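## Task

Scene 1: bring the small yellow sponge from the shelving at the far end of the aisle and leave it on the desk. Every item that was upright on the floor must still be upright at the end, the robot must neither topple nor be left leaning (either one fails the task), and the sponge must rest on the desk by itself, not held there by the robot.

## Robot and tools

Robot: TidyBot++, a single mobile base (0.54 m long, 0.50 m wide, 0.38 m tall) on four powered casters, carrying one seven-joint arm with a two-finger gripper. The shoulder sits 0.12 m ahead of the base centre and 0.68 m above the floor. Cameras: base_camera (fixed on the base, looking forward) and wrist_camera (fisheye, looks along the hand). Arm segments: upper arm 0.42 m, forearm 0.31 m, hand 0.31 m to the hand point. The arm starts folded, hand down, poking up to 0.08 m past the base front.

Frames: the base frame has its origin on the floor below the base centre, x forward, y left, z up. hand_pose is reported in it: the point between the finger pads, its z axis along the fingers, fingers closing along its y axis. The odometry frame is the base frame as it was at scene start; heading is positive to the left, -3.142 to 3.142. base_tilt is in degrees, forward and right positive.

execute_actions(actions, cameras): actions is a list holding zero or one action. An empty list only reports state and images. An action may contain:
- base: exactly one of translate_m (metres, forward +, -2 to 2), strafe_m (metres, left +, -2 to 2) or rotate_rad (radians, counter-clockwise from above +, -6.3 to 6.3). All are offsets relative to where the base last measured itself, not poses.
- joints: absolute targets by name, radians. joint_1_rad any angle (vertical turn of the whole arm; positive is clockwise from above, opposite to rotate_rad); joint_2_rad -2.249 to 2.249 (shoulder); joint_3_rad any angle (upper-arm roll, about 3.14 at start); joint_4_rad -2.579 to 2.579 (elbow); joint_5_rad any angle (forearm roll); joint_6_rad -2.099 to 2.099 (wrist); joint_7_rad any angle (hand roll; hand pointing down, positive is counter-clockwise from above, at 1.57 fingers open left/right). gripper_pos is 0 (open, about 85 mm gap) to 1 (closed); gap is roughly 85 x (1 - gripper_pos) mm. Unbounded joints go the short way, so rotate more than half a turn in steps. Done tolerances: ±0.039 for joints 1-4, ±0.056 for 5-7, ±0.03 gripper.
- speeds: optional caps for this action only: translate_m and strafe_m 0.05 to 0.5 m/s, rotate_rad 0.1 to 1.57 rad/s (defaults are the maxima). A base move needing over 8.667 s is refused; no action runs past 15 s.
Base and joint motions start together. Omitted joints or base may keep pushing toward older targets. Any unknown key or out-of-range value refuses the whole call. cameras: list of base_camera, wrist_camera or all; omitted or null means all, [] means none.

Arm geometry with joint_1_rad 0, joint_3_rad 3.14, joint_5_rad 0: the arm is in the base's x-z plane. Segment tilts from vertical (forward +): upper = joint_2_rad, forearm = joint_2_rad - joint_4_rad, hand = that minus joint_6_rad. Reach forward and height above the shoulder are sums of length x sin and length x cos of those tilts. A downward hand reaches at most about 0.94 m above the floor, and only near the base.

wait(seconds): 0 to 10 s, commands nothing, returns state and images. zoom_image(camera, region): enlarges a region [x0, y0, x1, y1] in pixels (max 504 x 504) of that camera's latest full image; base_camera is 644x364, wrist_camera 644x476. read_manual(section): licence texts only. finished_scene(scene): ends scene 1 or 2 irreversibly and reports success; the goal must hold at that moment.

Result lines: joint_positions, hand_pose, gripper_pos, base_odometry, base_tilt, motor_effort (percent of max, bracketed value is the peak over the last action, with fixed bias and noise), motor temperatures per arm joint, on_its_own (motions you did not command), base_status and joint_status. Status words: done; off_target (stopped short, may still push); contact_stop or time_out (old target dropped, holds in place); not_followed with joint command not followed and a cause line (self-collision check withheld the arm targets; gripper still acts, targets may be retried later). A blocked base may say done while well short; odometry counts wheel slip as travel and drifts over many moves. For the gripper at 1, done means nothing was grasped; off_target at some reading means an object stopped the fingers. ARM HIT means the arm struck the base or itself. If a result reports a stop, later calls in that reply are skipped.

Practical cautions: friction leaves joints slightly off; correct by sending last command plus (wanted minus read) per joint, and trust camera images over hand_pose, which can be off 1-2 cm. A held load makes the arm sag; never command a holding joint to its read angle. Closed fingertips reach about 20 mm past the hand point, so keep margin from floor and surfaces. No check prevents the arm hitting the base. Torque sensors fault above 104.5 N m (joints 1-4) or 51.3 N m (joints 5-7): the arm freezes 10 s and the call is cut short. Motors overheat at 75 °C (warning from 60 °C) from holding loads, causing the arm to sink. The robot can tip if the arm snags something about 0.8 m high while the base drives, or if a raised hand is pushed or pulled sideways; retract the arm or back off to right it. Avoid dropping, slamming or shoving objects, knocking floor items over, and driving into obstacles; release items gently so they rest unsupported. Loose objects may occasionally be nudged by outside disturbances. Less robot motion time is better.

Each tool is called after ">>>" as a command line: name --argument value for each argument, lists and objects as JSON in quotes; but a table of rows of numbers goes row by row, as --pt "numbers of a row", without its own name.

## Session

>>> execute_actions --actions '[]'

Scene clock: 0.00 s.
Motor temperatures (°C, as the motors report them): [33 34 29 29 36 42 38]
base_odometry: x=+0.000 y=+0.000 heading=+0.000 (m, m, rad; odometry frame)
base_tilt: forward=+0.3 right=-0.3 (deg)
base_status: not commanded
joint_positions: joint_1_rad=-0.024 joint_2_rad=-0.355 joint_3_rad=+3.176 joint_4_rad=-2.565 joint_5_rad=+0.020 joint_6_rad=-0.918 joint_7_rad=+1.562 gripper_pos=+0.000
joint_status: not commanded
motor_effort: joint_1_rad=-1 joint_2_rad=+1 joint_3_rad=+0 joint_4_rad=+14 joint_5_rad=+0 joint_6_rad=+1 joint_7_rad=+1 (%)
hand_pose: x=+0.2297 y=-0.0033 z=+0.5777 quat_wxyz=(+0.002, +1.000, -0.002, +0.007) (m; base frame)
pictures: base_camera, wrist_camera
Images, in order (width x height): base_camera 644x364, wrist_camera 644x476.

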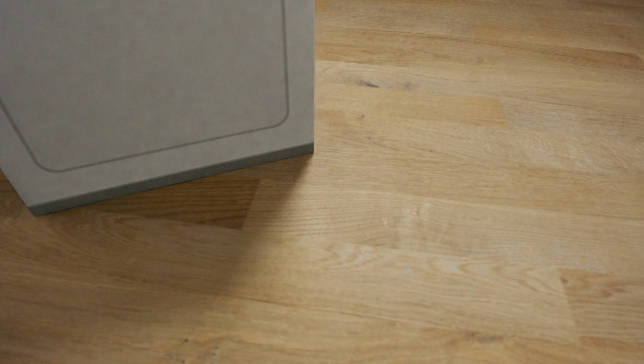

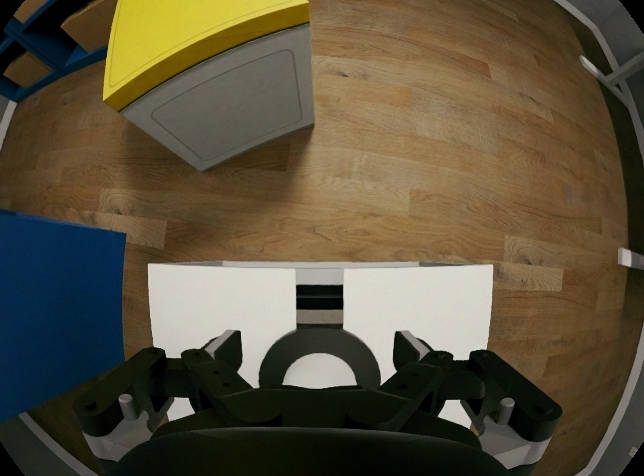

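>>> execute_actions --actions '[{"joints":{"joint_1_rad":-0.6,"joint_2_rad":-0.6,"joint_4_rad":-1.4,"joint_6_rad":-1.2}}]' --cameras '["wrist_camera"]'

Scene clock: 2.83 s.
Motor temperatures (°C, as the motors report them): [33 34 29 29 36 42 38]
base_odometry: x=+0.000 y=+0.000 heading=+0.000 (m, m, rad; odometry frame)
base_tilt: forward=+0.3 right=-0.3 (deg)
base_status: not commanded
joint_positions: joint_1_rad=-0.587 joint_2_rad=-0.592 joint_3_rad=+3.176 joint_4_rad=-1.420 joint_5_rad=+0.020 joint_6_rad=-1.175 joint_7_rad=+1.562 gripper_pos=+0.000
joint_status: all done
motor_effort: joint_1_rad=-1(0) joint_2_rad=+5(6) joint_3_rad=+0(0) joint_4_rad=+16(20) joint_5_rad=+0(0) joint_6_rad=+8(7) joint_7_rad=+1(1) (%)
hand_pose: x=+0.3632 y=+0.1376 z=+1.1132 quat_wxyz=(-0.149, +0.813, +0.222, +0.518) (m; base frame)
pictures: wrist_camera
Images, in order (width x height): wrist_camera 644x476.

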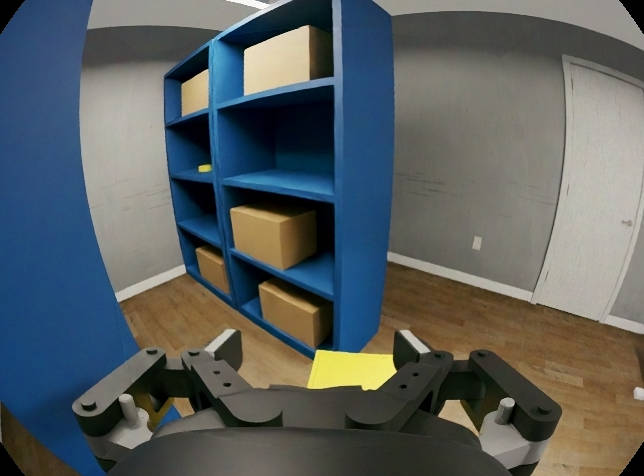

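>>> execute_actions --actions '[{"base":{"strafe_m":0.17},"joints":{"joint_1_rad":0.9,"joint_6_rad":-1.4}}]'

>>> execute_actions --actions '[{"base":{"translate_m":0.17},"joints":{"joint_1_rad":0,"joint_6_rad":-1.9}}]'

Scene clock: 6.93 s.
Motor temperatures (°C, as the motors report them): [33 34 29 29 36 42 38]
base_odometry: x=+0.000 y=+0.170 heading=+0.001 (m, m, rad; odometry frame)
base_tilt: forward=+0.3 right=-0.3 (deg)
base_status: done
joint_positions: joint_1_rad=+0.888 joint_2_rad=-0.594 joint_3_rad=+3.176 joint_4_rad=-1.420 joint_5_rad=+0.020 joint_6_rad=-1.375 joint_7_rad=+1.562 gripper_pos=+0.000
joint_status: all done
motor_effort: joint_1_rad=-1(0) joint_2_rad=+5(7) joint_3_rad=+0(2) joint_4_rad=+16(17) joint_5_rad=+0(1) joint_6_rad=+7(8) joint_7_rad=+1(1) (%)
hand_pose: x=+0.2599 y=-0.2036 z=+1.0603 quat_wxyz=(+0.200, +0.794, -0.404, +0.407) (m; base frame)
pictures: base_camera, wrist_camera
Images, in order (width x height): base_camera 644x364, wrist_camera 644x476.

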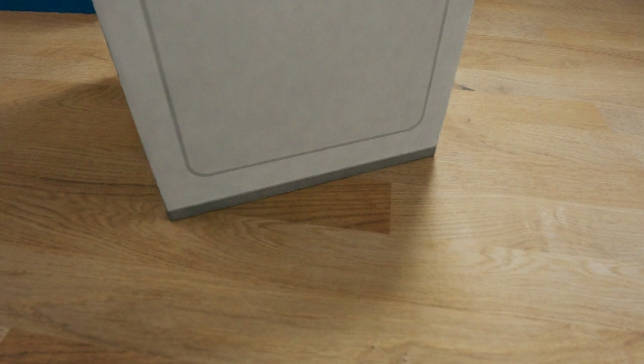

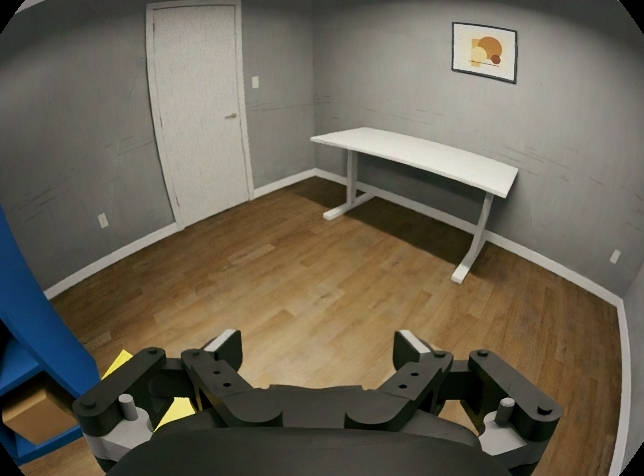

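Scene clock: 9.10 s.
Motor temperatures (°C, as the motors report them): [33 34 29 29 36 42 38]
base_odometry: x=+0.170 y=+0.170 heading=+0.001 (m, m, rad; odometry frame)
base_tilt: forward=+0.3 right=-0.3 (deg)
base_status: done
joint_positions: joint_1_rad=+0.012 joint_2_rad=-0.594 joint_3_rad=+3.176 joint_4_rad=-1.420 joint_5_rad=+0.020 joint_6_rad=-1.877 joint_7_rad=+1.562 gripper_pos=+0.000
joint_status: all done
motor_effort: joint_1_rad=+0(1) joint_2_rad=+7(9) joint_3_rad=+0(1) joint_4_rad=+13(16) joint_5_rad=+0(0) joint_6_rad=+3(6) joint_7_rad=+1(1) (%)
hand_pose: x=+0.2468 y=-0.0152 z=+0.9620 quat_wxyz=(+0.003, +0.976, -0.031, +0.218) (m; base frame)
pictures: base_camera, wrist_camera
Images, in order (width x height): base_camera 644x364, wrist_camera 644x476.

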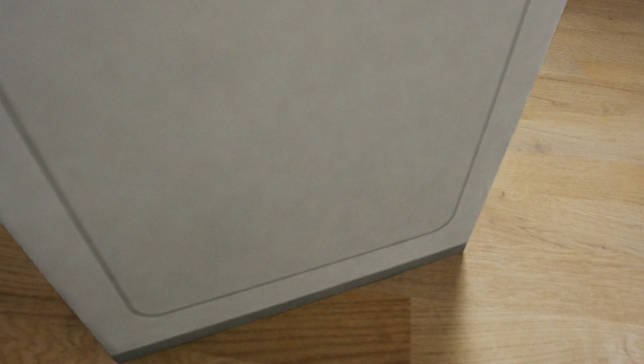

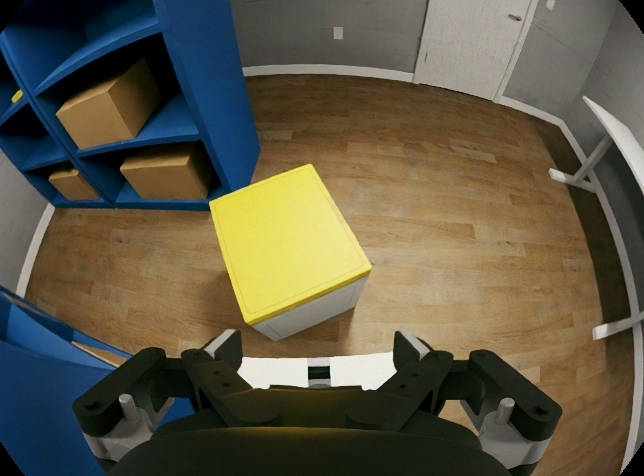

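>>> execute_actions --actions '[{"base":{"translate_m":0.2},"speeds":{"translate_m":0.07}}]'

Scene clock: 12.70 s.
Motor temperatures (°C, as the motors report them): [33 34 29 29 36 42 38]
base_odometry: x=+0.370 y=+0.171 heading=+0.001 (m, m, rad; odometry frame)
base_tilt: forward=+0.3 right=-0.3 (deg)
base_status: done
joint_positions: joint_1_rad=+0.012 joint_2_rad=-0.597 joint_3_rad=+3.176 joint_4_rad=-1.420 joint_5_rad=+0.020 joint_6_rad=-1.878 joint_7_rad=+1.562 gripper_pos=+0.000
joint_status: not commanded
motor_effort: joint_1_rad=-1(1) joint_2_rad=+8(10) joint_3_rad=+0(1) joint_4_rad=+14(14) joint_5_rad=+0(0) joint_6_rad=+4(5) joint_7_rad=+0(0) (%)
hand_pose: x=+0.2457 y=-0.0152 z=+0.9622 quat_wxyz=(+0.003, +0.975, -0.031, +0.219) (m; base frame)
pictures: base_camera, wrist_camera
Images, in order (width x height): base_camera 644x364, wrist_camera 644x476.

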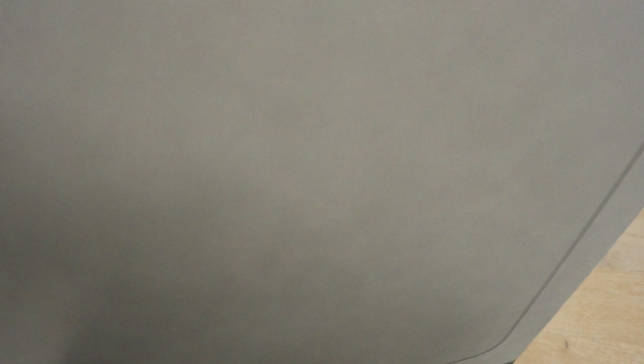

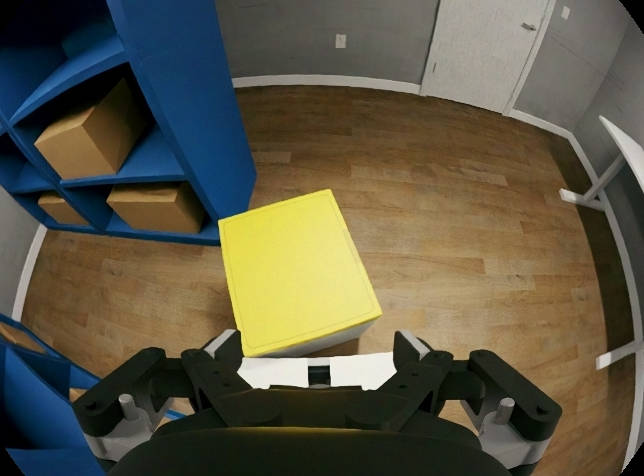

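Sliding fine.

>>> execute_actions --actions '[{"base":{"translate_m":0.25},"speeds":{"translate_m":0.1}}]' --cameras '["wrist_camera"]'

Scene clock: 15.87 s.
Motor temperatures (°C, as the motors report them): [33 34 29 29 36 42 38]
base_odometry: x=+0.620 y=+0.171 heading=+0.001 (m, m, rad; odometry frame)
base_tilt: forward=+0.3 right=-0.3 (deg)
base_status: done
joint_positions: joint_1_rad=+0.012 joint_2_rad=-0.598 joint_3_rad=+3.176 joint_4_rad=-1.420 joint_5_rad=+0.020 joint_6_rad=-1.878 joint_7_rad=+1.562 gripper_pos=+0.000
joint_status: not commanded
motor_effort: joint_1_rad=+0(0) joint_2_rad=+7(10) joint_3_rad=+0(0) joint_4_rad=+14(14) joint_5_rad=+0(0) joint_6_rad=+3(4) joint_7_rad=+1(0) (%)
hand_pose: x=+0.2453 y=-0.0152 z=+0.9623 quat_wxyz=(+0.003, +0.975, -0.031, +0.219) (m; base frame)
pictures: wrist_camera
Images, in order (width x height): wrist_camera 644x476.

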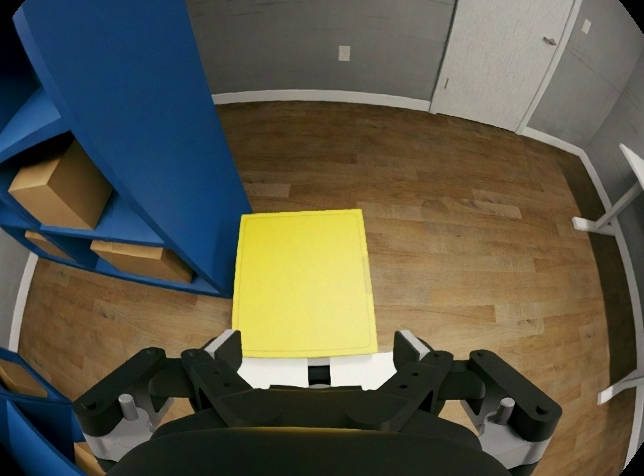

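>>> execute_actions --actions '[{"base":{"translate_m":0.12},"speeds":{"translate_m":0.1}}]' --cameras '[]'

>>> execute_actions --actions '[{"base":{"translate_m":-0.07},"joints":{"joint_1_rad":-1.2,"joint_6_rad":-2.0}}]' --cameras '[]'

>>> execute_actions --actions '[{"base":{"rotate_rad":-0.09},"joints":{"joint_1_rad":-1.6}}]'

Scene clock: 18.07 s.
Motor temperatures (°C, as the motors report them): [33 34 29 29 36 42 38]
base_odometry: x=+0.740 y=+0.171 heading=+0.001 (m, m, rad; odometry frame)
base_tilt: forward=+0.3 right=-0.3 (deg)
base_status: done
joint_positions: joint_1_rad=+0.012 joint_2_rad=-0.598 joint_3_rad=+3.176 joint_4_rad=-1.420 joint_5_rad=+0.020 joint_6_rad=-1.878 joint_7_rad=+1.562 gripper_pos=+0.000
joint_status: not commanded
motor_effort: joint_1_rad=-1(1) joint_2_rad=+7(10) joint_3_rad=+0(0) joint_4_rad=+14(15) joint_5_rad=+0(0) joint_6_rad=+3(4) joint_7_rad=+1(0) (%)
hand_pose: x=+0.2452 y=-0.0151 z=+0.9623 quat_wxyz=(+0.003, +0.975, -0.031, +0.219) (m; base frame)
pictures: none
No camera images: the call's "cameras" was empty. Leave "cameras" out to get every camera's image.

Scene clock: 20.53 s.
Motor temperatures (°C, as the motors report them): [33 34 29 29 36 42 38]
base_odometry: x=+0.670 y=+0.171 heading=+0.001 (m, m, rad; odometry frame)
base_tilt: forward=+0.3 right=-0.3 (deg)
base_status: done
joint_positions: joint_1_rad=-1.188 joint_2_rad=-0.605 joint_3_rad=+3.176 joint_4_rad=-1.420 joint_5_rad=+0.020 joint_6_rad=-1.975 joint_7_rad=+1.562 gripper_pos=+0.000
joint_status: all done
motor_effort: joint_1_rad=-1(1) joint_2_rad=+8(11) joint_3_rad=+1(0) joint_4_rad=+14(14) joint_5_rad=+0(0) joint_6_rad=+3(5) joint_7_rad=+1(1) (%)
hand_pose: x=+0.1666 y=+0.0851 z=+0.9515 quat_wxyz=(-0.097, +0.830, +0.530, +0.145) (m; base frame)
pictures: none
No camera images: the call's "cameras" was empty. Leave "cameras" out to get every camera's image.

Scene clock: 22.07 s.
Motor temperatures (°C, as the motors report them): [33 34 29 29 36 42 38]
base_odometry: x=+0.670 y=+0.171 heading=-0.089 (m, m, rad; odometry frame)
base_tilt: forward=+0.3 right=-0.3 (deg)
base_status: done
joint_positions: joint_1_rad=-1.588 joint_2_rad=-0.605 joint_3_rad=+3.176 joint_4_rad=-1.420 joint_5_rad=+0.020 joint_6_rad=-1.976 joint_7_rad=+1.562 gripper_pos=+0.000
joint_status: all done
motor_effort: joint_1_rad=+0(1) joint_2_rad=+8(10) joint_3_rad=+0(1) joint_4_rad=+14(14) joint_5_rad=+0(0) joint_6_rad=+3(4) joint_7_rad=+1(1) (%)
hand_pose: x=+0.1297 y=+0.0967 z=+0.9513 quat_wxyz=(-0.124, +0.708, +0.684, +0.123) (m; base frame)
pictures: base_camera, wrist_camera
Images, in order (width x height): base_camera 644x364, wrist_camera 644x476.

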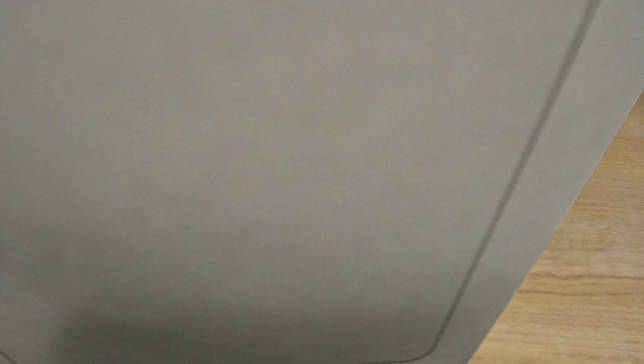

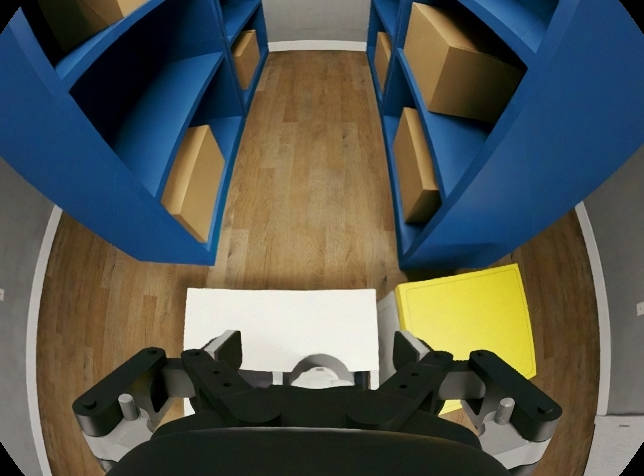

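>>> execute_actions --actions '[{"base":{"strafe_m":0.45},"speeds":{"strafe_m":0.3}}]' --cameras '["wrist_camera"]'

>>> execute_actions --actions '[{"base":{"translate_m":0.07}}]'

Scene clock: 25.30 s.
Motor temperatures (°C, as the motors report them): [33 34 29 29 36 42 38]
base_odometry: x=+0.711 y=+0.619 heading=-0.090 (m, m, rad; odometry frame)
base_tilt: forward=+0.3 right=-0.3 (deg)
base_status: done
joint_positions: joint_1_rad=-1.588 joint_2_rad=-0.599 joint_3_rad=+3.176 joint_4_rad=-1.420 joint_5_rad=+0.020 joint_6_rad=-1.978 joint_7_rad=+1.562 gripper_pos=+0.000
joint_status: not commanded
motor_effort: joint_1_rad=-1(0) joint_2_rad=+8(12) joint_3_rad=+0(0) joint_4_rad=+14(14) joint_5_rad=+0(0) joint_6_rad=+3(3) joint_7_rad=+1(0) (%)
hand_pose: x=+0.1297 y=+0.0977 z=+0.9506 quat_wxyz=(-0.121, +0.709, +0.685, +0.120) (m; base frame)
pictures: wrist_camera
Images, in order (width x height): wrist_camera 644x476.

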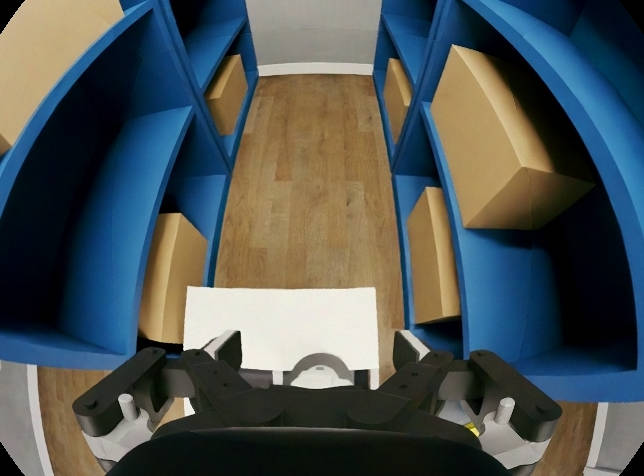

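Scene clock: 26.40 s.
Motor temperatures (°C, as the motors report them): [33 34 29 29 36 42 38]
base_odometry: x=+0.781 y=+0.613 heading=-0.090 (m, m, rad; odometry frame)
base_tilt: forward=+0.3 right=-0.3 (deg)
base_status: done
joint_positions: joint_1_rad=-1.591 joint_2_rad=-0.599 joint_3_rad=+3.176 joint_4_rad=-1.420 joint_5_rad=+0.020 joint_6_rad=-1.978 joint_7_rad=+1.562 gripper_pos=+0.000
joint_status: not commanded
motor_effort: joint_1_rad=+0(1) joint_2_rad=+8(10) joint_3_rad=+0(2) joint_4_rad=+13(14) joint_5_rad=+0(1) joint_6_rad=+3(3) joint_7_rad=+1(1) (%)
hand_pose: x=+0.1295 y=+0.0977 z=+0.9506 quat_wxyz=(-0.121, +0.708, +0.685, +0.120) (m; base frame)
pictures: base_camera, wrist_camera
Images, in order (width x height): base_camera 644x364, wrist_camera 644x476.

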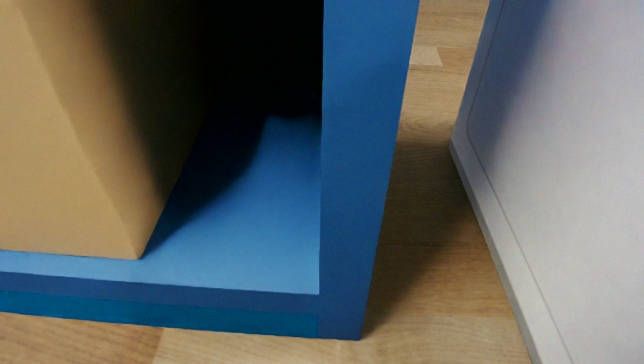

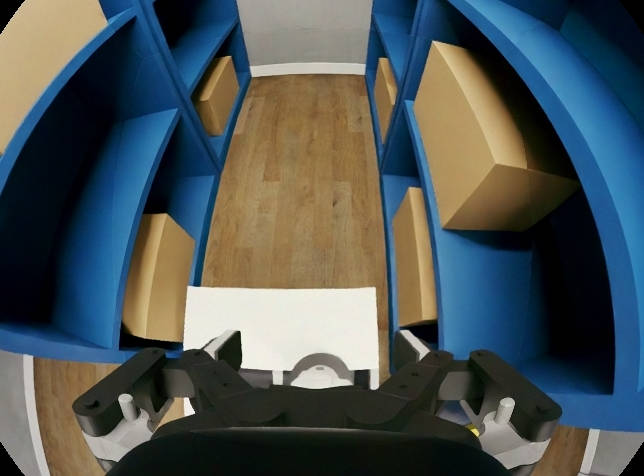

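>>> execute_actions --actions '[{"base":{"rotate_rad":-0.04},"joints":{"joint_2_rad":-1.1,"joint_3_rad":3.12,"joint_4_rad":-2.0,"joint_5_rad":-0.02,"joint_6_rad":-1.0}}]' --cameras '[]'

>>> execute_actions --actions '[{"base":{"strafe_m":1.05},"joints":{"joint_1_rad":0}}]'

Scene clock: 28.83 s.
Motor temperatures (°C, as the motors report them): [33 34 29 29 36 42 38]
base_odometry: x=+0.781 y=+0.613 heading=-0.129 (m, m, rad; odometry frame)
base_tilt: forward=+0.3 right=-0.3 (deg)
base_status: done
joint_positions: joint_1_rad=-1.591 joint_2_rad=-1.090 joint_3_rad=+3.147 joint_4_rad=-1.977 joint_5_rad=+0.008 joint_6_rad=-1.022 joint_7_rad=+1.562 gripper_pos=+0.000
joint_status: all done
motor_effort: joint_1_rad=-1(1) joint_2_rad=+16(17) joint_3_rad=+0(0) joint_4_rad=+17(18) joint_5_rad=+0(0) joint_6_rad=+8(7) joint_7_rad=+1(1) (%)
hand_pose: x=+0.1184 y=+0.1642 z=+0.9718 quat_wxyz=(-0.413, +0.576, +0.578, +0.405) (m; base frame)
pictures: none
No camera images: the call's "cameras" was empty. Leave "cameras" out to get every camera's image.

Scene clock: 32.30 s.
Motor temperatures (°C, as the motors report them): [33 34 29 29 36 42 38]
base_odometry: x=+0.917 y=+1.655 heading=-0.130 (m, m, rad; odometry frame)
base_tilt: forward=+0.3 right=-0.3 (deg)
base_status: done
joint_positions: joint_1_rad=-0.006 joint_2_rad=-1.095 joint_3_rad=+3.141 joint_4_rad=-1.977 joint_5_rad=+0.004 joint_6_rad=-1.022 joint_7_rad=+1.562 gripper_pos=+0.000
joint_status: all done
motor_effort: joint_1_rad=+0(2) joint_2_rad=+17(19) joint_3_rad=+1(2) joint_4_rad=+17(17) joint_5_rad=+0(0) joint_6_rad=+8(8) joint_7_rad=+0(1) (%)
hand_pose: x=+0.2818 y=+0.0013 z=+0.9726 quat_wxyz=(-0.002, +0.814, -0.001, +0.580) (m; base frame)
pictures: base_camera, wrist_camera
Images, in order (width x height): base_camera 644x364, wrist_camera 644x476.

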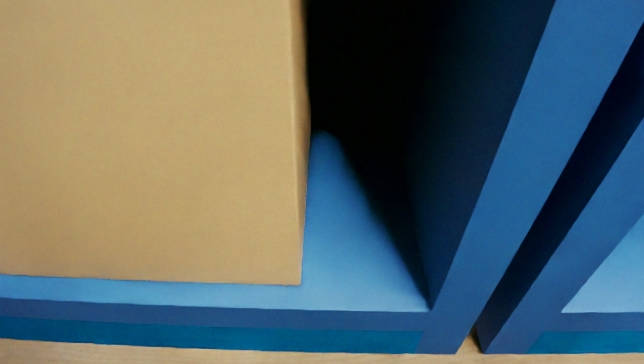

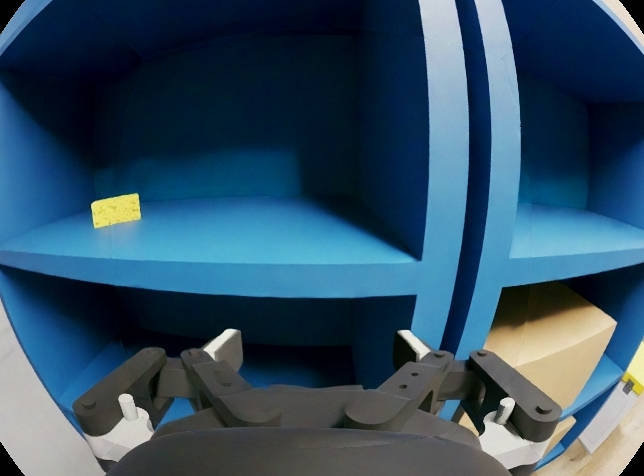

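>>> execute_actions --actions '[{"base":{"strafe_m":0.38},"joints":{"joint_2_rad":-0.8,"joint_4_rad":-1.6,"joint_6_rad":-1.4}}]'

Scene clock: 34.83 s.
Motor temperatures (°C, as the motors report them): [33 34 29 29 36 42 38]
base_odometry: x=+0.966 y=+2.032 heading=-0.130 (m, m, rad; odometry frame)
base_tilt: forward=+0.3 right=-0.3 (deg)
base_status: done
joint_positions: joint_1_rad=-0.004 joint_2_rad=-0.808 joint_3_rad=+3.136 joint_4_rad=-1.624 joint_5_rad=+0.003 joint_6_rad=-1.376 joint_7_rad=+1.562 gripper_pos=+0.000
joint_status: all done
motor_effort: joint_1_rad=+0(1) joint_2_rad=+12(18) joint_3_rad=+1(3) joint_4_rad=+16(17) joint_5_rad=+1(1) joint_6_rad=+7(8) joint_7_rad=+0(0) (%)
hand_pose: x=+0.2968 y=+0.0033 z=+1.0069 quat_wxyz=(-0.001, +0.889, +0.000, +0.458) (m; base frame)
pictures: base_camera, wrist_camera
Images, in order (width x height): base_camera 644x364, wrist_camera 644x476.

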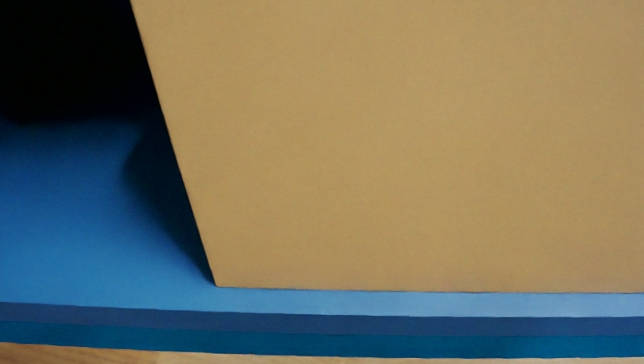

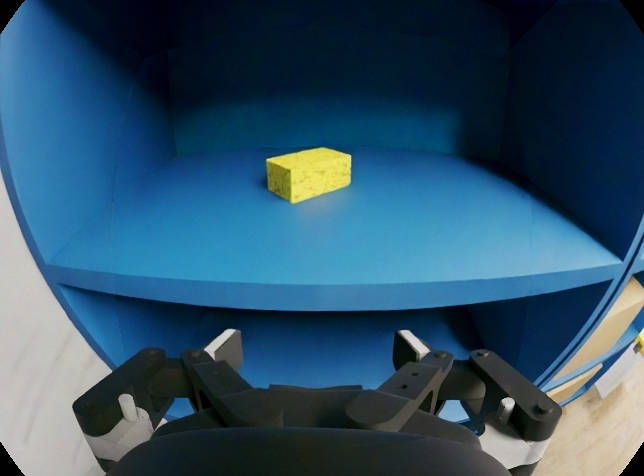

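>>> execute_actions --actions '[{"base":{"strafe_m":0.08},"joints":{"joint_1_rad":-0.41,"joint_2_rad":-0.45,"joint_4_rad":-0.825,"joint_5_rad":0.845,"joint_6_rad":-1.76,"joint_7_rad":0.65}}]' --cameras '["wrist_camera"]'

>>> execute_actions --actions '[{"joints":{"joint_2_rad":0.11}}]' --cameras '["wrist_camera"]'

Scene clock: 38.63 s.
Motor temperatures (°C, as the motors report them): [33 34 29 29 36 42 38]
base_odometry: x=+0.976 y=+2.111 heading=-0.130 (m, m, rad; odometry frame)
base_tilt: forward=+0.4 right=-0.3 (deg)
base_status: done
joint_positions: joint_1_rad=-0.396 joint_2_rad=-0.464 joint_3_rad=+3.133 joint_4_rad=-0.848 joint_5_rad=+0.821 joint_6_rad=-1.735 joint_7_rad=+0.683 gripper_pos=+0.000
joint_status: all done
motor_effort: joint_1_rad=+0(2) joint_2_rad=+9(12) joint_3_rad=-2(3) joint_4_rad=+9(17) joint_5_rad=+3(3) joint_6_rad=+7(8) joint_7_rad=+1(1) (%)
hand_pose: x=+0.3023 y=-0.1624 z=+1.2246 quat_wxyz=(-0.021, +0.716, -0.433, +0.547) (m; base frame)
pictures: wrist_camera
Images, in order (width x height): wrist_camera 644x476.

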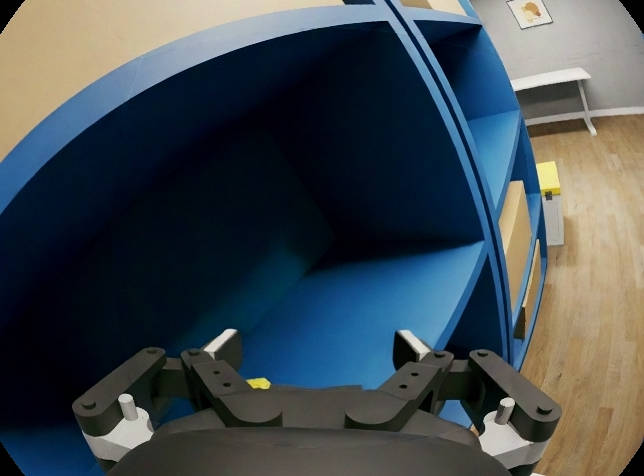

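Scene clock: 40.60 s.
Motor temperatures (°C, as the motors report them): [33 34 29 29 36 42 38]
base_odometry: x=+0.976 y=+2.111 heading=-0.130 (m, m, rad; odometry frame)
base_tilt: forward=+0.3 right=-0.3 (deg)
base_status: not commanded
joint_positions: joint_1_rad=-0.398 joint_2_rad=+0.115 joint_3_rad=+3.133 joint_4_rad=-0.843 joint_5_rad=+0.821 joint_6_rad=-1.736 joint_7_rad=+0.683 gripper_pos=+0.000
joint_status: all done
motor_effort: joint_1_rad=+0(0) joint_2_rad=-19(22) joint_3_rad=+0(1) joint_4_rad=+14(15) joint_5_rad=+6(6) joint_6_rad=+4(7) joint_7_rad=+0(0) (%)
hand_pose: x=+0.5601 y=-0.0537 z=+1.0795 quat_wxyz=(+0.171, +0.832, -0.360, +0.385) (m; base frame)
pictures: wrist_camera
Images, in order (width x height): wrist_camera 644x476.

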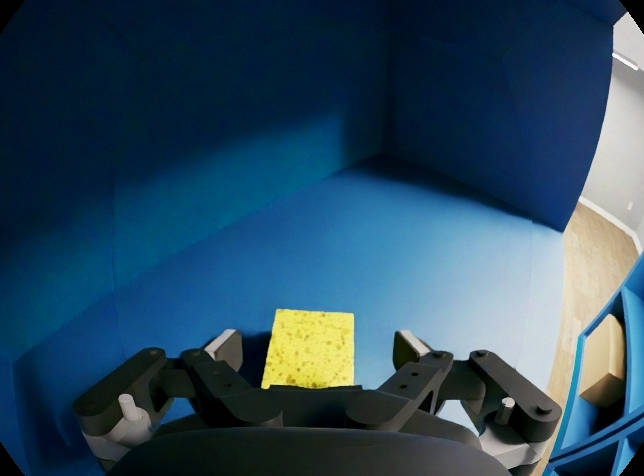

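>>> execute_actions --actions '[{"base":{"strafe_m":0.022}}]' --cameras '[]'

>>> execute_actions --actions '[{"base":{"translate_m":-0.017},"joints":{"joint_2_rad":0.0,"joint_4_rad":-1.245,"joint_5_rad":0.79,"joint_6_rad":-1.52,"joint_7_rad":0.43}}]' --cameras '["wrist_camera"]'

Scene clock: 42.03 s.
Motor temperatures (°C, as the motors report them): [33 34 29 29 36 42 38]
base_odometry: x=+0.979 y=+2.133 heading=-0.130 (m, m, rad; odometry frame)
base_tilt: forward=+0.3 right=-0.3 (deg)
base_status: done
joint_positions: joint_1_rad=-0.408 joint_2_rad=+0.115 joint_3_rad=+3.133 joint_4_rad=-0.843 joint_5_rad=+0.821 joint_6_rad=-1.737 joint_7_rad=+0.683 gripper_pos=+0.000
joint_status: not commanded
motor_effort: joint_1_rad=-1(3) joint_2_rad=-19(22) joint_3_rad=+0(1) joint_4_rad=+14(15) joint_5_rad=+6(6) joint_6_rad=+4(4) joint_7_rad=+0(0) (%)
hand_pose: x=+0.5605 y=-0.0496 z=+1.0798 quat_wxyz=(+0.170, +0.834, -0.357, +0.386) (m; base frame)
pictures: none
No camera images: the call's "cameras" was empty. Leave "cameras" out to get every camera's image.

Scene clock: 43.60 s.
Motor temperatures (°C, as the motors report them): [33 34 29 29 36 42 38]
base_odometry: x=+0.963 y=+2.135 heading=-0.130 (m, m, rad; odometry frame)
base_tilt: forward=+0.3 right=-0.3 (deg)
base_status: done
joint_positions: joint_1_rad=-0.408 joint_2_rad=+0.015 joint_3_rad=+3.133 joint_4_rad=-1.223 joint_5_rad=+0.817 joint_6_rad=-1.544 joint_7_rad=+0.464 gripper_pos=+0.000
joint_status: all done
motor_effort: joint_1_rad=-1(1) joint_2_rad=-17(23) joint_3_rad=+0(1) joint_4_rad=+17(16) joint_5_rad=+6(6) joint_6_rad=+2(4) joint_7_rad=+1(1) (%)
hand_pose: x=+0.5584 y=-0.0523 z=+1.0062 quat_wxyz=(+0.171, +0.829, -0.362, +0.389) (m; base frame)
pictures: wrist_camera
Images, in order (width x height): wrist_camera 644x476.

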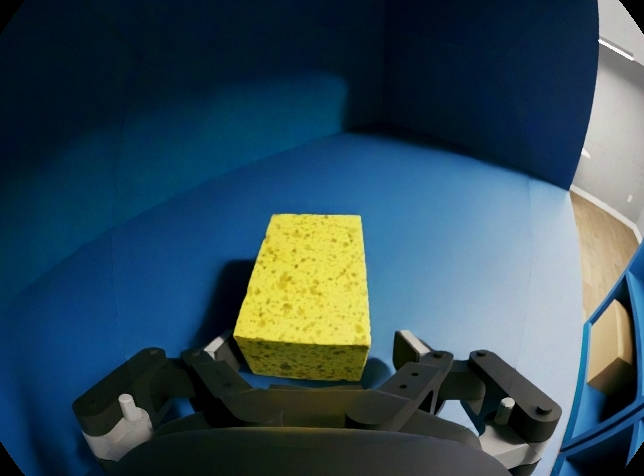

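>>> execute_actions --actions '[{"base":{"translate_m":0.012}}]' --cameras '[]'

>>> execute_actions --actions '[{"joints":{"gripper_pos":1}}]' --cameras '["wrist_camera"]'

Scene clock: 44.53 s.
Motor temperatures (°C, as the motors report them): [33 34 29 29 36 42 38]
base_odometry: x=+0.974 y=+2.134 heading=-0.130 (m, m, rad; odometry frame)
base_tilt: forward=+0.3 right=-0.3 (deg)
base_status: done
joint_positions: joint_1_rad=-0.408 joint_2_rad=+0.008 joint_3_rad=+3.133 joint_4_rad=-1.223 joint_5_rad=+0.816 joint_6_rad=-1.543 joint_7_rad=+0.464 gripper_pos=+0.000
joint_status: not commanded
motor_effort: joint_1_rad=+0(1) joint_2_rad=-16(19) joint_3_rad=+0(2) joint_4_rad=+16(17) joint_5_rad=+6(7) joint_6_rad=+2(4) joint_7_rad=+1(0) (%)
hand_pose: x=+0.5568 y=-0.0528 z=+1.0087 quat_wxyz=(+0.168, +0.829, -0.363, +0.392) (m; base frame)
pictures: none
No camera images: the call's "cameras" was empty. Leave "cameras" out to get every camera's image.

Scene clock: 45.63 s.
Motor temperatures (°C, as the motors report them): [33 34 29 29 36 42 38]
base_odometry: x=+0.974 y=+2.134 heading=-0.130 (m, m, rad; odometry frame)
base_tilt: forward=+0.3 right=-0.3 (deg)
base_status: not commanded
joint_positions: joint_1_rad=-0.409 joint_2_rad=+0.000 joint_3_rad=+3.132 joint_4_rad=-1.227 joint_5_rad=+0.816 joint_6_rad=-1.542 joint_7_rad=+0.464 gripper_pos=+0.388
joint_status: gripper_pos off_target (ended at +0.388, target +1.000)
motor_effort: joint_1_rad=-1(3) joint_2_rad=-16(18) joint_3_rad=+0(3) joint_4_rad=+16(17) joint_5_rad=+7(7) joint_6_rad=+3(4) joint_7_rad=+1(0) (%)
hand_pose: x=+0.5544 y=-0.0530 z=+1.0103 quat_wxyz=(+0.166, +0.828, -0.363, +0.393) (m; base frame)
pictures: wrist_camera
Images, in order (width x height): wrist_camera 644x476.

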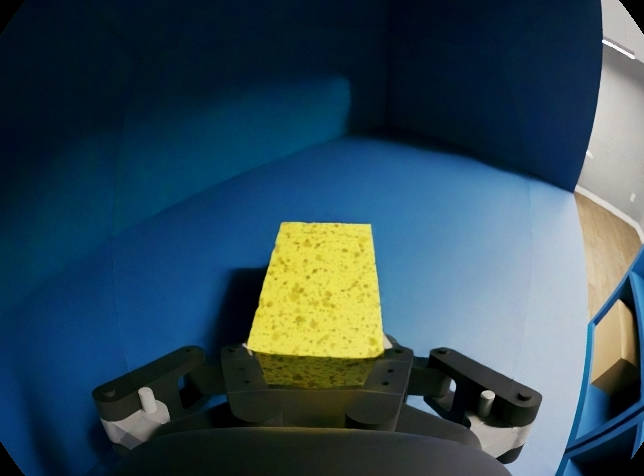

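>>> execute_actions --actions '[{"joints":{"joint_2_rad":-0.75},"base":{"translate_m":-0.065},"speeds":{"translate_m":0.05}}]' --cameras '["wrist_camera"]'

>>> execute_actions --actions '[{"joints":{"joint_1_rad":1.57,"joint_5_rad":-0.02,"joint_6_rad":-1.9,"joint_7_rad":1.6},"base":{"strafe_m":-1.35}}]'

Scene clock: 48.23 s.
Motor temperatures (°C, as the motors report them): [33 34 29 29 36 42 38]
base_odometry: x=+0.910 y=+2.143 heading=-0.131 (m, m, rad; odometry frame)
base_tilt: forward=+0.3 right=-0.3 (deg)
base_status: done
joint_positions: joint_1_rad=-0.409 joint_2_rad=-0.752 joint_3_rad=+3.132 joint_4_rad=-1.229 joint_5_rad=+0.814 joint_6_rad=-1.539 joint_7_rad=+0.464 gripper_pos=+0.388
joint_status: all done
motor_effort: joint_1_rad=+0(1) joint_2_rad=+16(21) joint_3_rad=-2(3) joint_4_rad=+11(17) joint_5_rad=+3(7) joint_6_rad=+7(8) joint_7_rad=+1(1) (%)
hand_pose: x=+0.2553 y=-0.1823 z=+1.1804 quat_wxyz=(-0.089, +0.662, -0.450, +0.592) (m; base frame)
pictures: wrist_camera
Images, in order (width x height): wrist_camera 644x476.

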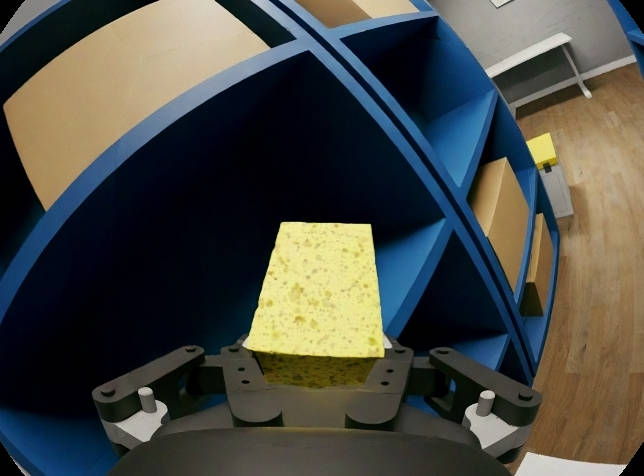

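Scene clock: 52.30 s.
Motor temperatures (°C, as the motors report them): [33 34 29 29 36 42 38]
base_odometry: x=+0.733 y=+0.804 heading=-0.131 (m, m, rad; odometry frame)
base_tilt: forward=+0.3 right=-0.3 (deg)
base_status: done
joint_positions: joint_1_rad=+1.559 joint_2_rad=-0.747 joint_3_rad=+3.132 joint_4_rad=-1.229 joint_5_rad=+0.007 joint_6_rad=-1.876 joint_7_rad=+1.566 gripper_pos=+0.389
joint_status: all done
motor_effort: joint_1_rad=-1(1) joint_2_rad=+14(18) joint_3_rad=+0(3) joint_4_rad=+11(12) joint_5_rad=+1(4) joint_6_rad=+6(8) joint_7_rad=+1(1) (%)
hand_pose: x=+0.1223 y=-0.0792 z=+1.0485 quat_wxyz=(+0.271, +0.658, -0.649, +0.269) (m; base frame)
pictures: base_camera, wrist_camera
Images, in order (width x height): base_camera 644x364, wrist_camera 644x476.

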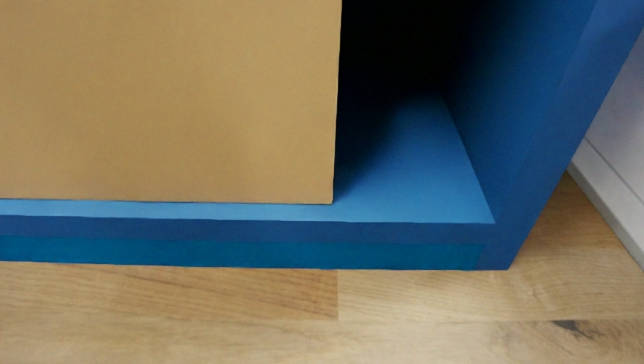

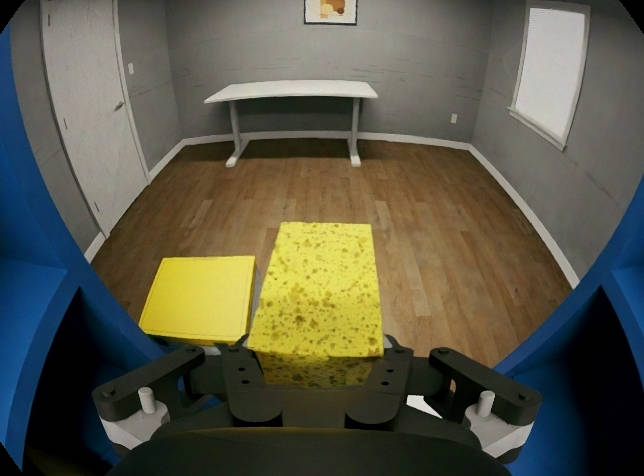

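>>> execute_actions --actions '[{"joints":{"joint_2_rad":0.1,"joint_4_rad":-1.4,"joint_6_rad":-0.75},"base":{"strafe_m":-1.3}}]' --cameras '["wrist_camera"]'

Scene clock: 56.67 s.
Motor temperatures (°C, as the motors report them): [33 35 29 29 36 42 38]
base_odometry: x=+0.563 y=-0.485 heading=-0.131 (m, m, rad; odometry frame)
base_tilt: forward=+0.3 right=-0.3 (deg)
base_status: done
joint_positions: joint_1_rad=+1.559 joint_2_rad=+0.104 joint_3_rad=+3.132 joint_4_rad=-1.380 joint_5_rad=+0.007 joint_6_rad=-0.770 joint_7_rad=+1.566 gripper_pos=+0.389
joint_status: all done
motor_effort: joint_1_rad=+0(0) joint_2_rad=-25(28) joint_3_rad=+0(1) joint_4_rad=+20(21) joint_5_rad=+0(1) joint_6_rad=+7(7) joint_7_rad=+1(1) (%)
hand_pose: x=+0.1317 y=-0.5980 z=+0.9309 quat_wxyz=(+0.301, +0.645, -0.633, +0.306) (m; base frame)
pictures: wrist_camera
Images, in order (width x height): wrist_camera 644x476.

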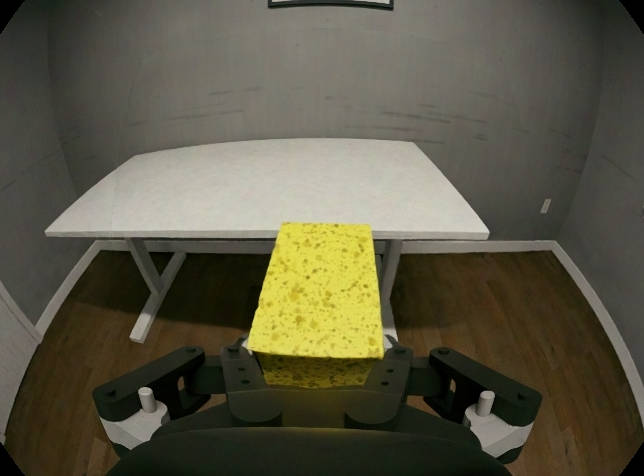

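>>> execute_actions --actions '[{"base":{"strafe_m":-0.3}}]' --cameras '["wrist_camera"]'

Scene clock: 58.93 s.
Motor temperatures (°C, as the motors report them): [33 35 29 30 36 42 38]
base_odometry: x=+0.523 y=-0.783 heading=-0.131 (m, m, rad; odometry frame)
base_tilt: forward=+0.3 right=-0.3 (deg)
base_status: done
joint_positions: joint_1_rad=+1.559 joint_2_rad=+0.107 joint_3_rad=+3.132 joint_4_rad=-1.381 joint_5_rad=+0.007 joint_6_rad=-0.769 joint_7_rad=+1.566 gripper_pos=+0.389
joint_status: not commanded
motor_effort: joint_1_rad=+0(1) joint_2_rad=-24(28) joint_3_rad=+0(0) joint_4_rad=+20(20) joint_5_rad=+1(0) joint_6_rad=+7(7) joint_7_rad=+1(1) (%)
hand_pose: x=+0.1317 y=-0.5987 z=+0.9290 quat_wxyz=(+0.300, +0.645, -0.633, +0.305) (m; base frame)
pictures: wrist_camera
Images, in order (width x height): wrist_camera 644x476.

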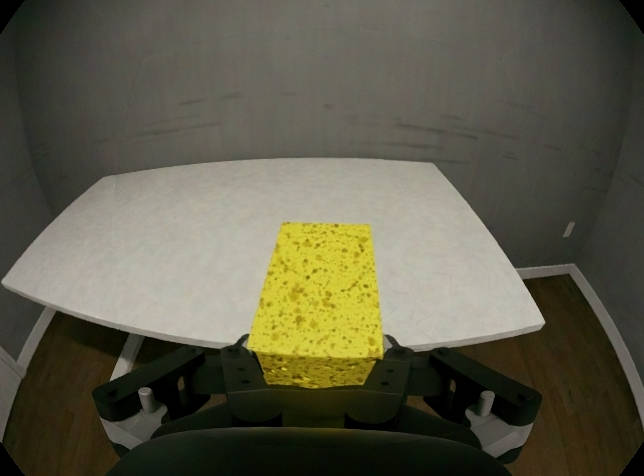

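>>> execute_actions --actions '[{"base":{"strafe_m":-0.3},"joints":{"joint_4_rad":-1.885,"joint_6_rad":-0.18}}]' --cameras '[]'

>>> execute_actions --actions '[{"joints":{"joint_2_rad":0.2}}]' --cameras '["wrist_camera"]'

Scene clock: 61.47 s.
Motor temperatures (°C, as the motors report them): [33 35 29 30 36 42 38]
base_odometry: x=+0.484 y=-1.080 heading=-0.131 (m, m, rad; odometry frame)
base_tilt: forward=+0.3 right=-0.2 (deg)
base_status: done
joint_positions: joint_1_rad=+1.559 joint_2_rad=+0.109 joint_3_rad=+3.132 joint_4_rad=-1.863 joint_5_rad=+0.007 joint_6_rad=-0.203 joint_7_rad=+1.566 gripper_pos=+0.389
joint_status: all done
motor_effort: joint_1_rad=+0(1) joint_2_rad=-23(28) joint_3_rad=+0(1) joint_4_rad=+19(20) joint_5_rad=+1(0) joint_6_rad=+7(7) joint_7_rad=+0(0) (%)
hand_pose: x=+0.1327 y=-0.5913 z=+0.8006 quat_wxyz=(+0.325, +0.633, -0.619, +0.332) (m; base frame)
pictures: none
No camera images: the call's "cameras" was empty. Leave "cameras" out to get every camera's image.

Scene clock: 62.43 s.
Motor temperatures (°C, as the motors report them): [33 35 29 30 36 42 38]
base_odometry: x=+0.484 y=-1.080 heading=-0.131 (m, m, rad; odometry frame)
base_tilt: forward=+0.4 right=-0.3 (deg)
base_status: not commanded
joint_positions: joint_1_rad=+1.559 joint_2_rad=+0.201 joint_3_rad=+3.132 joint_4_rad=-1.866 joint_5_rad=+0.007 joint_6_rad=-0.203 joint_7_rad=+1.566 gripper_pos=+0.389
joint_status: all done
motor_effort: joint_1_rad=+0(1) joint_2_rad=-27(29) joint_3_rad=-1(1) joint_4_rad=+19(19) joint_5_rad=+0(0) joint_6_rad=+6(6) joint_7_rad=+1(0) (%)
hand_pose: x=+0.1328 y=-0.5983 z=+0.7440 quat_wxyz=(+0.295, +0.648, -0.634, +0.302) (m; base frame)
pictures: wrist_camera
Images, in order (width x height): wrist_camera 644x476.

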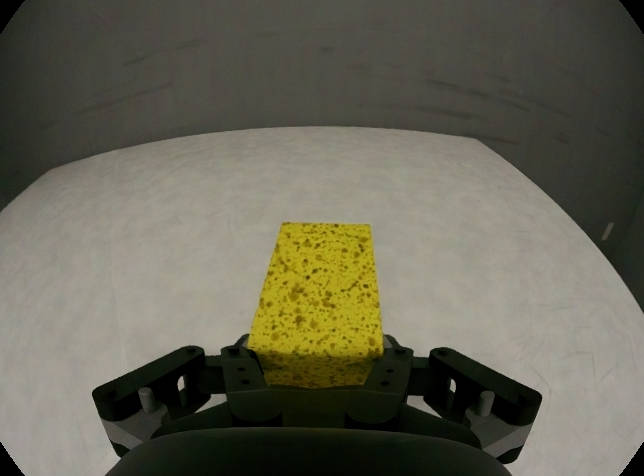

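>>> execute_actions --actions '[{"joints":{"joint_2_rad":0.255,"joint_6_rad":-0.12}}]' --cameras '["wrist_camera"]'

Scene clock: 63.37 s.
Motor temperatures (°C, as the motors report them): [33 35 29 30 36 42 38]
base_odometry: x=+0.484 y=-1.080 heading=-0.131 (m, m, rad; odometry frame)
base_tilt: forward=+0.3 right=-0.3 (deg)
base_status: not commanded
joint_positions: joint_1_rad=+1.559 joint_2_rad=+0.242 joint_3_rad=+3.132 joint_4_rad=-1.867 joint_5_rad=+0.007 joint_6_rad=-0.136 joint_7_rad=+1.566 gripper_pos=+0.389
joint_status: all done
motor_effort: joint_1_rad=+0(1) joint_2_rad=-25(28) joint_3_rad=+0(1) joint_4_rad=+16(18) joint_5_rad=+0(1) joint_6_rad=+5(6) joint_7_rad=+0(1) (%)
hand_pose: x=+0.1332 y=-0.6138 z=+0.7350 quat_wxyz=(+0.303, +0.644, -0.630, +0.310) (m; base frame)
pictures: wrist_camera
Images, in order (width x height): wrist_camera 644x476.

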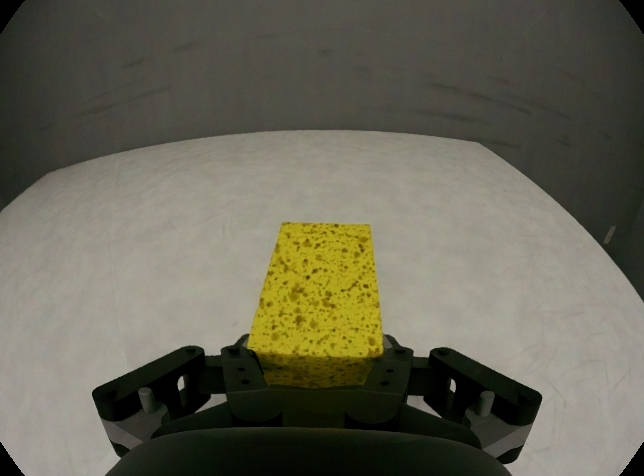

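Contact indicated by the reduced efforts. Release.

>>> execute_actions --actions '[{"joints":{"gripper_pos":0}}]' --cameras '[]'

>>> execute_actions --actions '[{"joints":{"joint_2_rad":0.0,"joint_6_rad":-0.4}}]'

Scene clock: 64.70 s.
Motor temperatures (°C, as the motors report them): [33 35 29 30 36 42 38]
base_odometry: x=+0.484 y=-1.080 heading=-0.131 (m, m, rad; odometry frame)
base_tilt: forward=+0.3 right=-0.3 (deg)
base_status: not commanded
joint_positions: joint_1_rad=+1.559 joint_2_rad=+0.246 joint_3_rad=+3.132 joint_4_rad=-1.867 joint_5_rad=+0.007 joint_6_rad=-0.136 joint_7_rad=+1.566 gripper_pos=+0.000
joint_status: all done
motor_effort: joint_1_rad=+0(1) joint_2_rad=-27(28) joint_3_rad=+0(0) joint_4_rad=+18(18) joint_5_rad=+0(1) joint_6_rad=+6(7) joint_7_rad=+1(1) (%)
hand_pose: x=+0.1332 y=-0.6138 z=+0.7325 quat_wxyz=(+0.302, +0.645, -0.631, +0.309) (m; base frame)
pictures: none
No camera images: the call's "cameras" was empty. Leave "cameras" out to get every camera's image.

Scene clock: 66.00 s.
Motor temperatures (°C, as the motors report them): [33 35 29 30 36 42 38]
base_odometry: x=+0.484 y=-1.080 heading=-0.131 (m, m, rad; odometry frame)
base_tilt: forward=+0.3 right=-0.3 (deg)
base_status: not commanded
joint_positions: joint_1_rad=+1.559 joint_2_rad=-0.003 joint_3_rad=+3.132 joint_4_rad=-1.867 joint_5_rad=+0.007 joint_6_rad=-0.376 joint_7_rad=+1.566 gripper_pos=+0.000
joint_status: all done
motor_effort: joint_1_rad=+0(0) joint_2_rad=-20(29) joint_3_rad=+0(1) joint_4_rad=+19(20) joint_5_rad=+1(0) joint_6_rad=+7(5) joint_7_rad=+1(0) (%)
hand_pose: x=+0.1315 y=-0.5434 z=+0.8182 quat_wxyz=(+0.305, +0.644, -0.630, +0.310) (m; base frame)
pictures: base_camera, wrist_camera
Images, in order (width x height): base_camera 644x364, wrist_camera 644x476.

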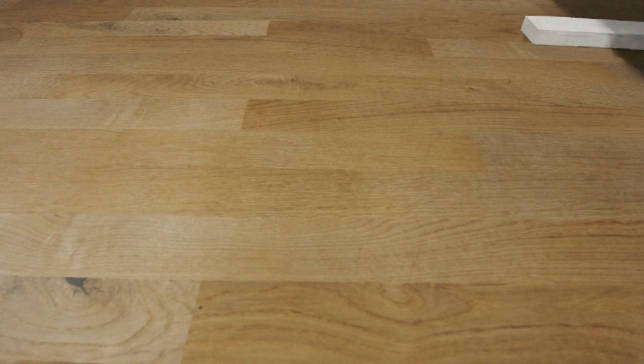

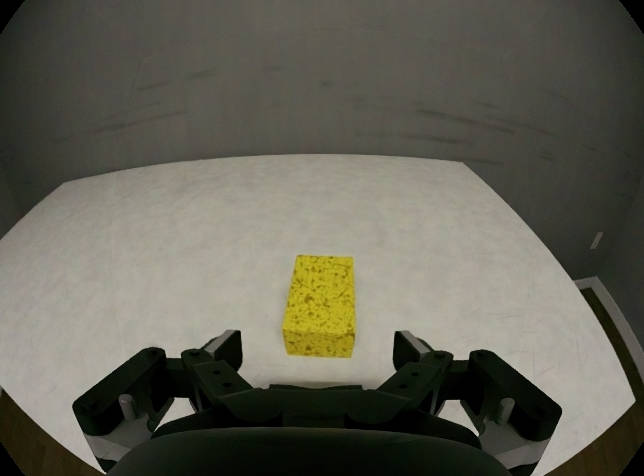

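>>> finished_scene --scene 1

The scene is finished: the task was done.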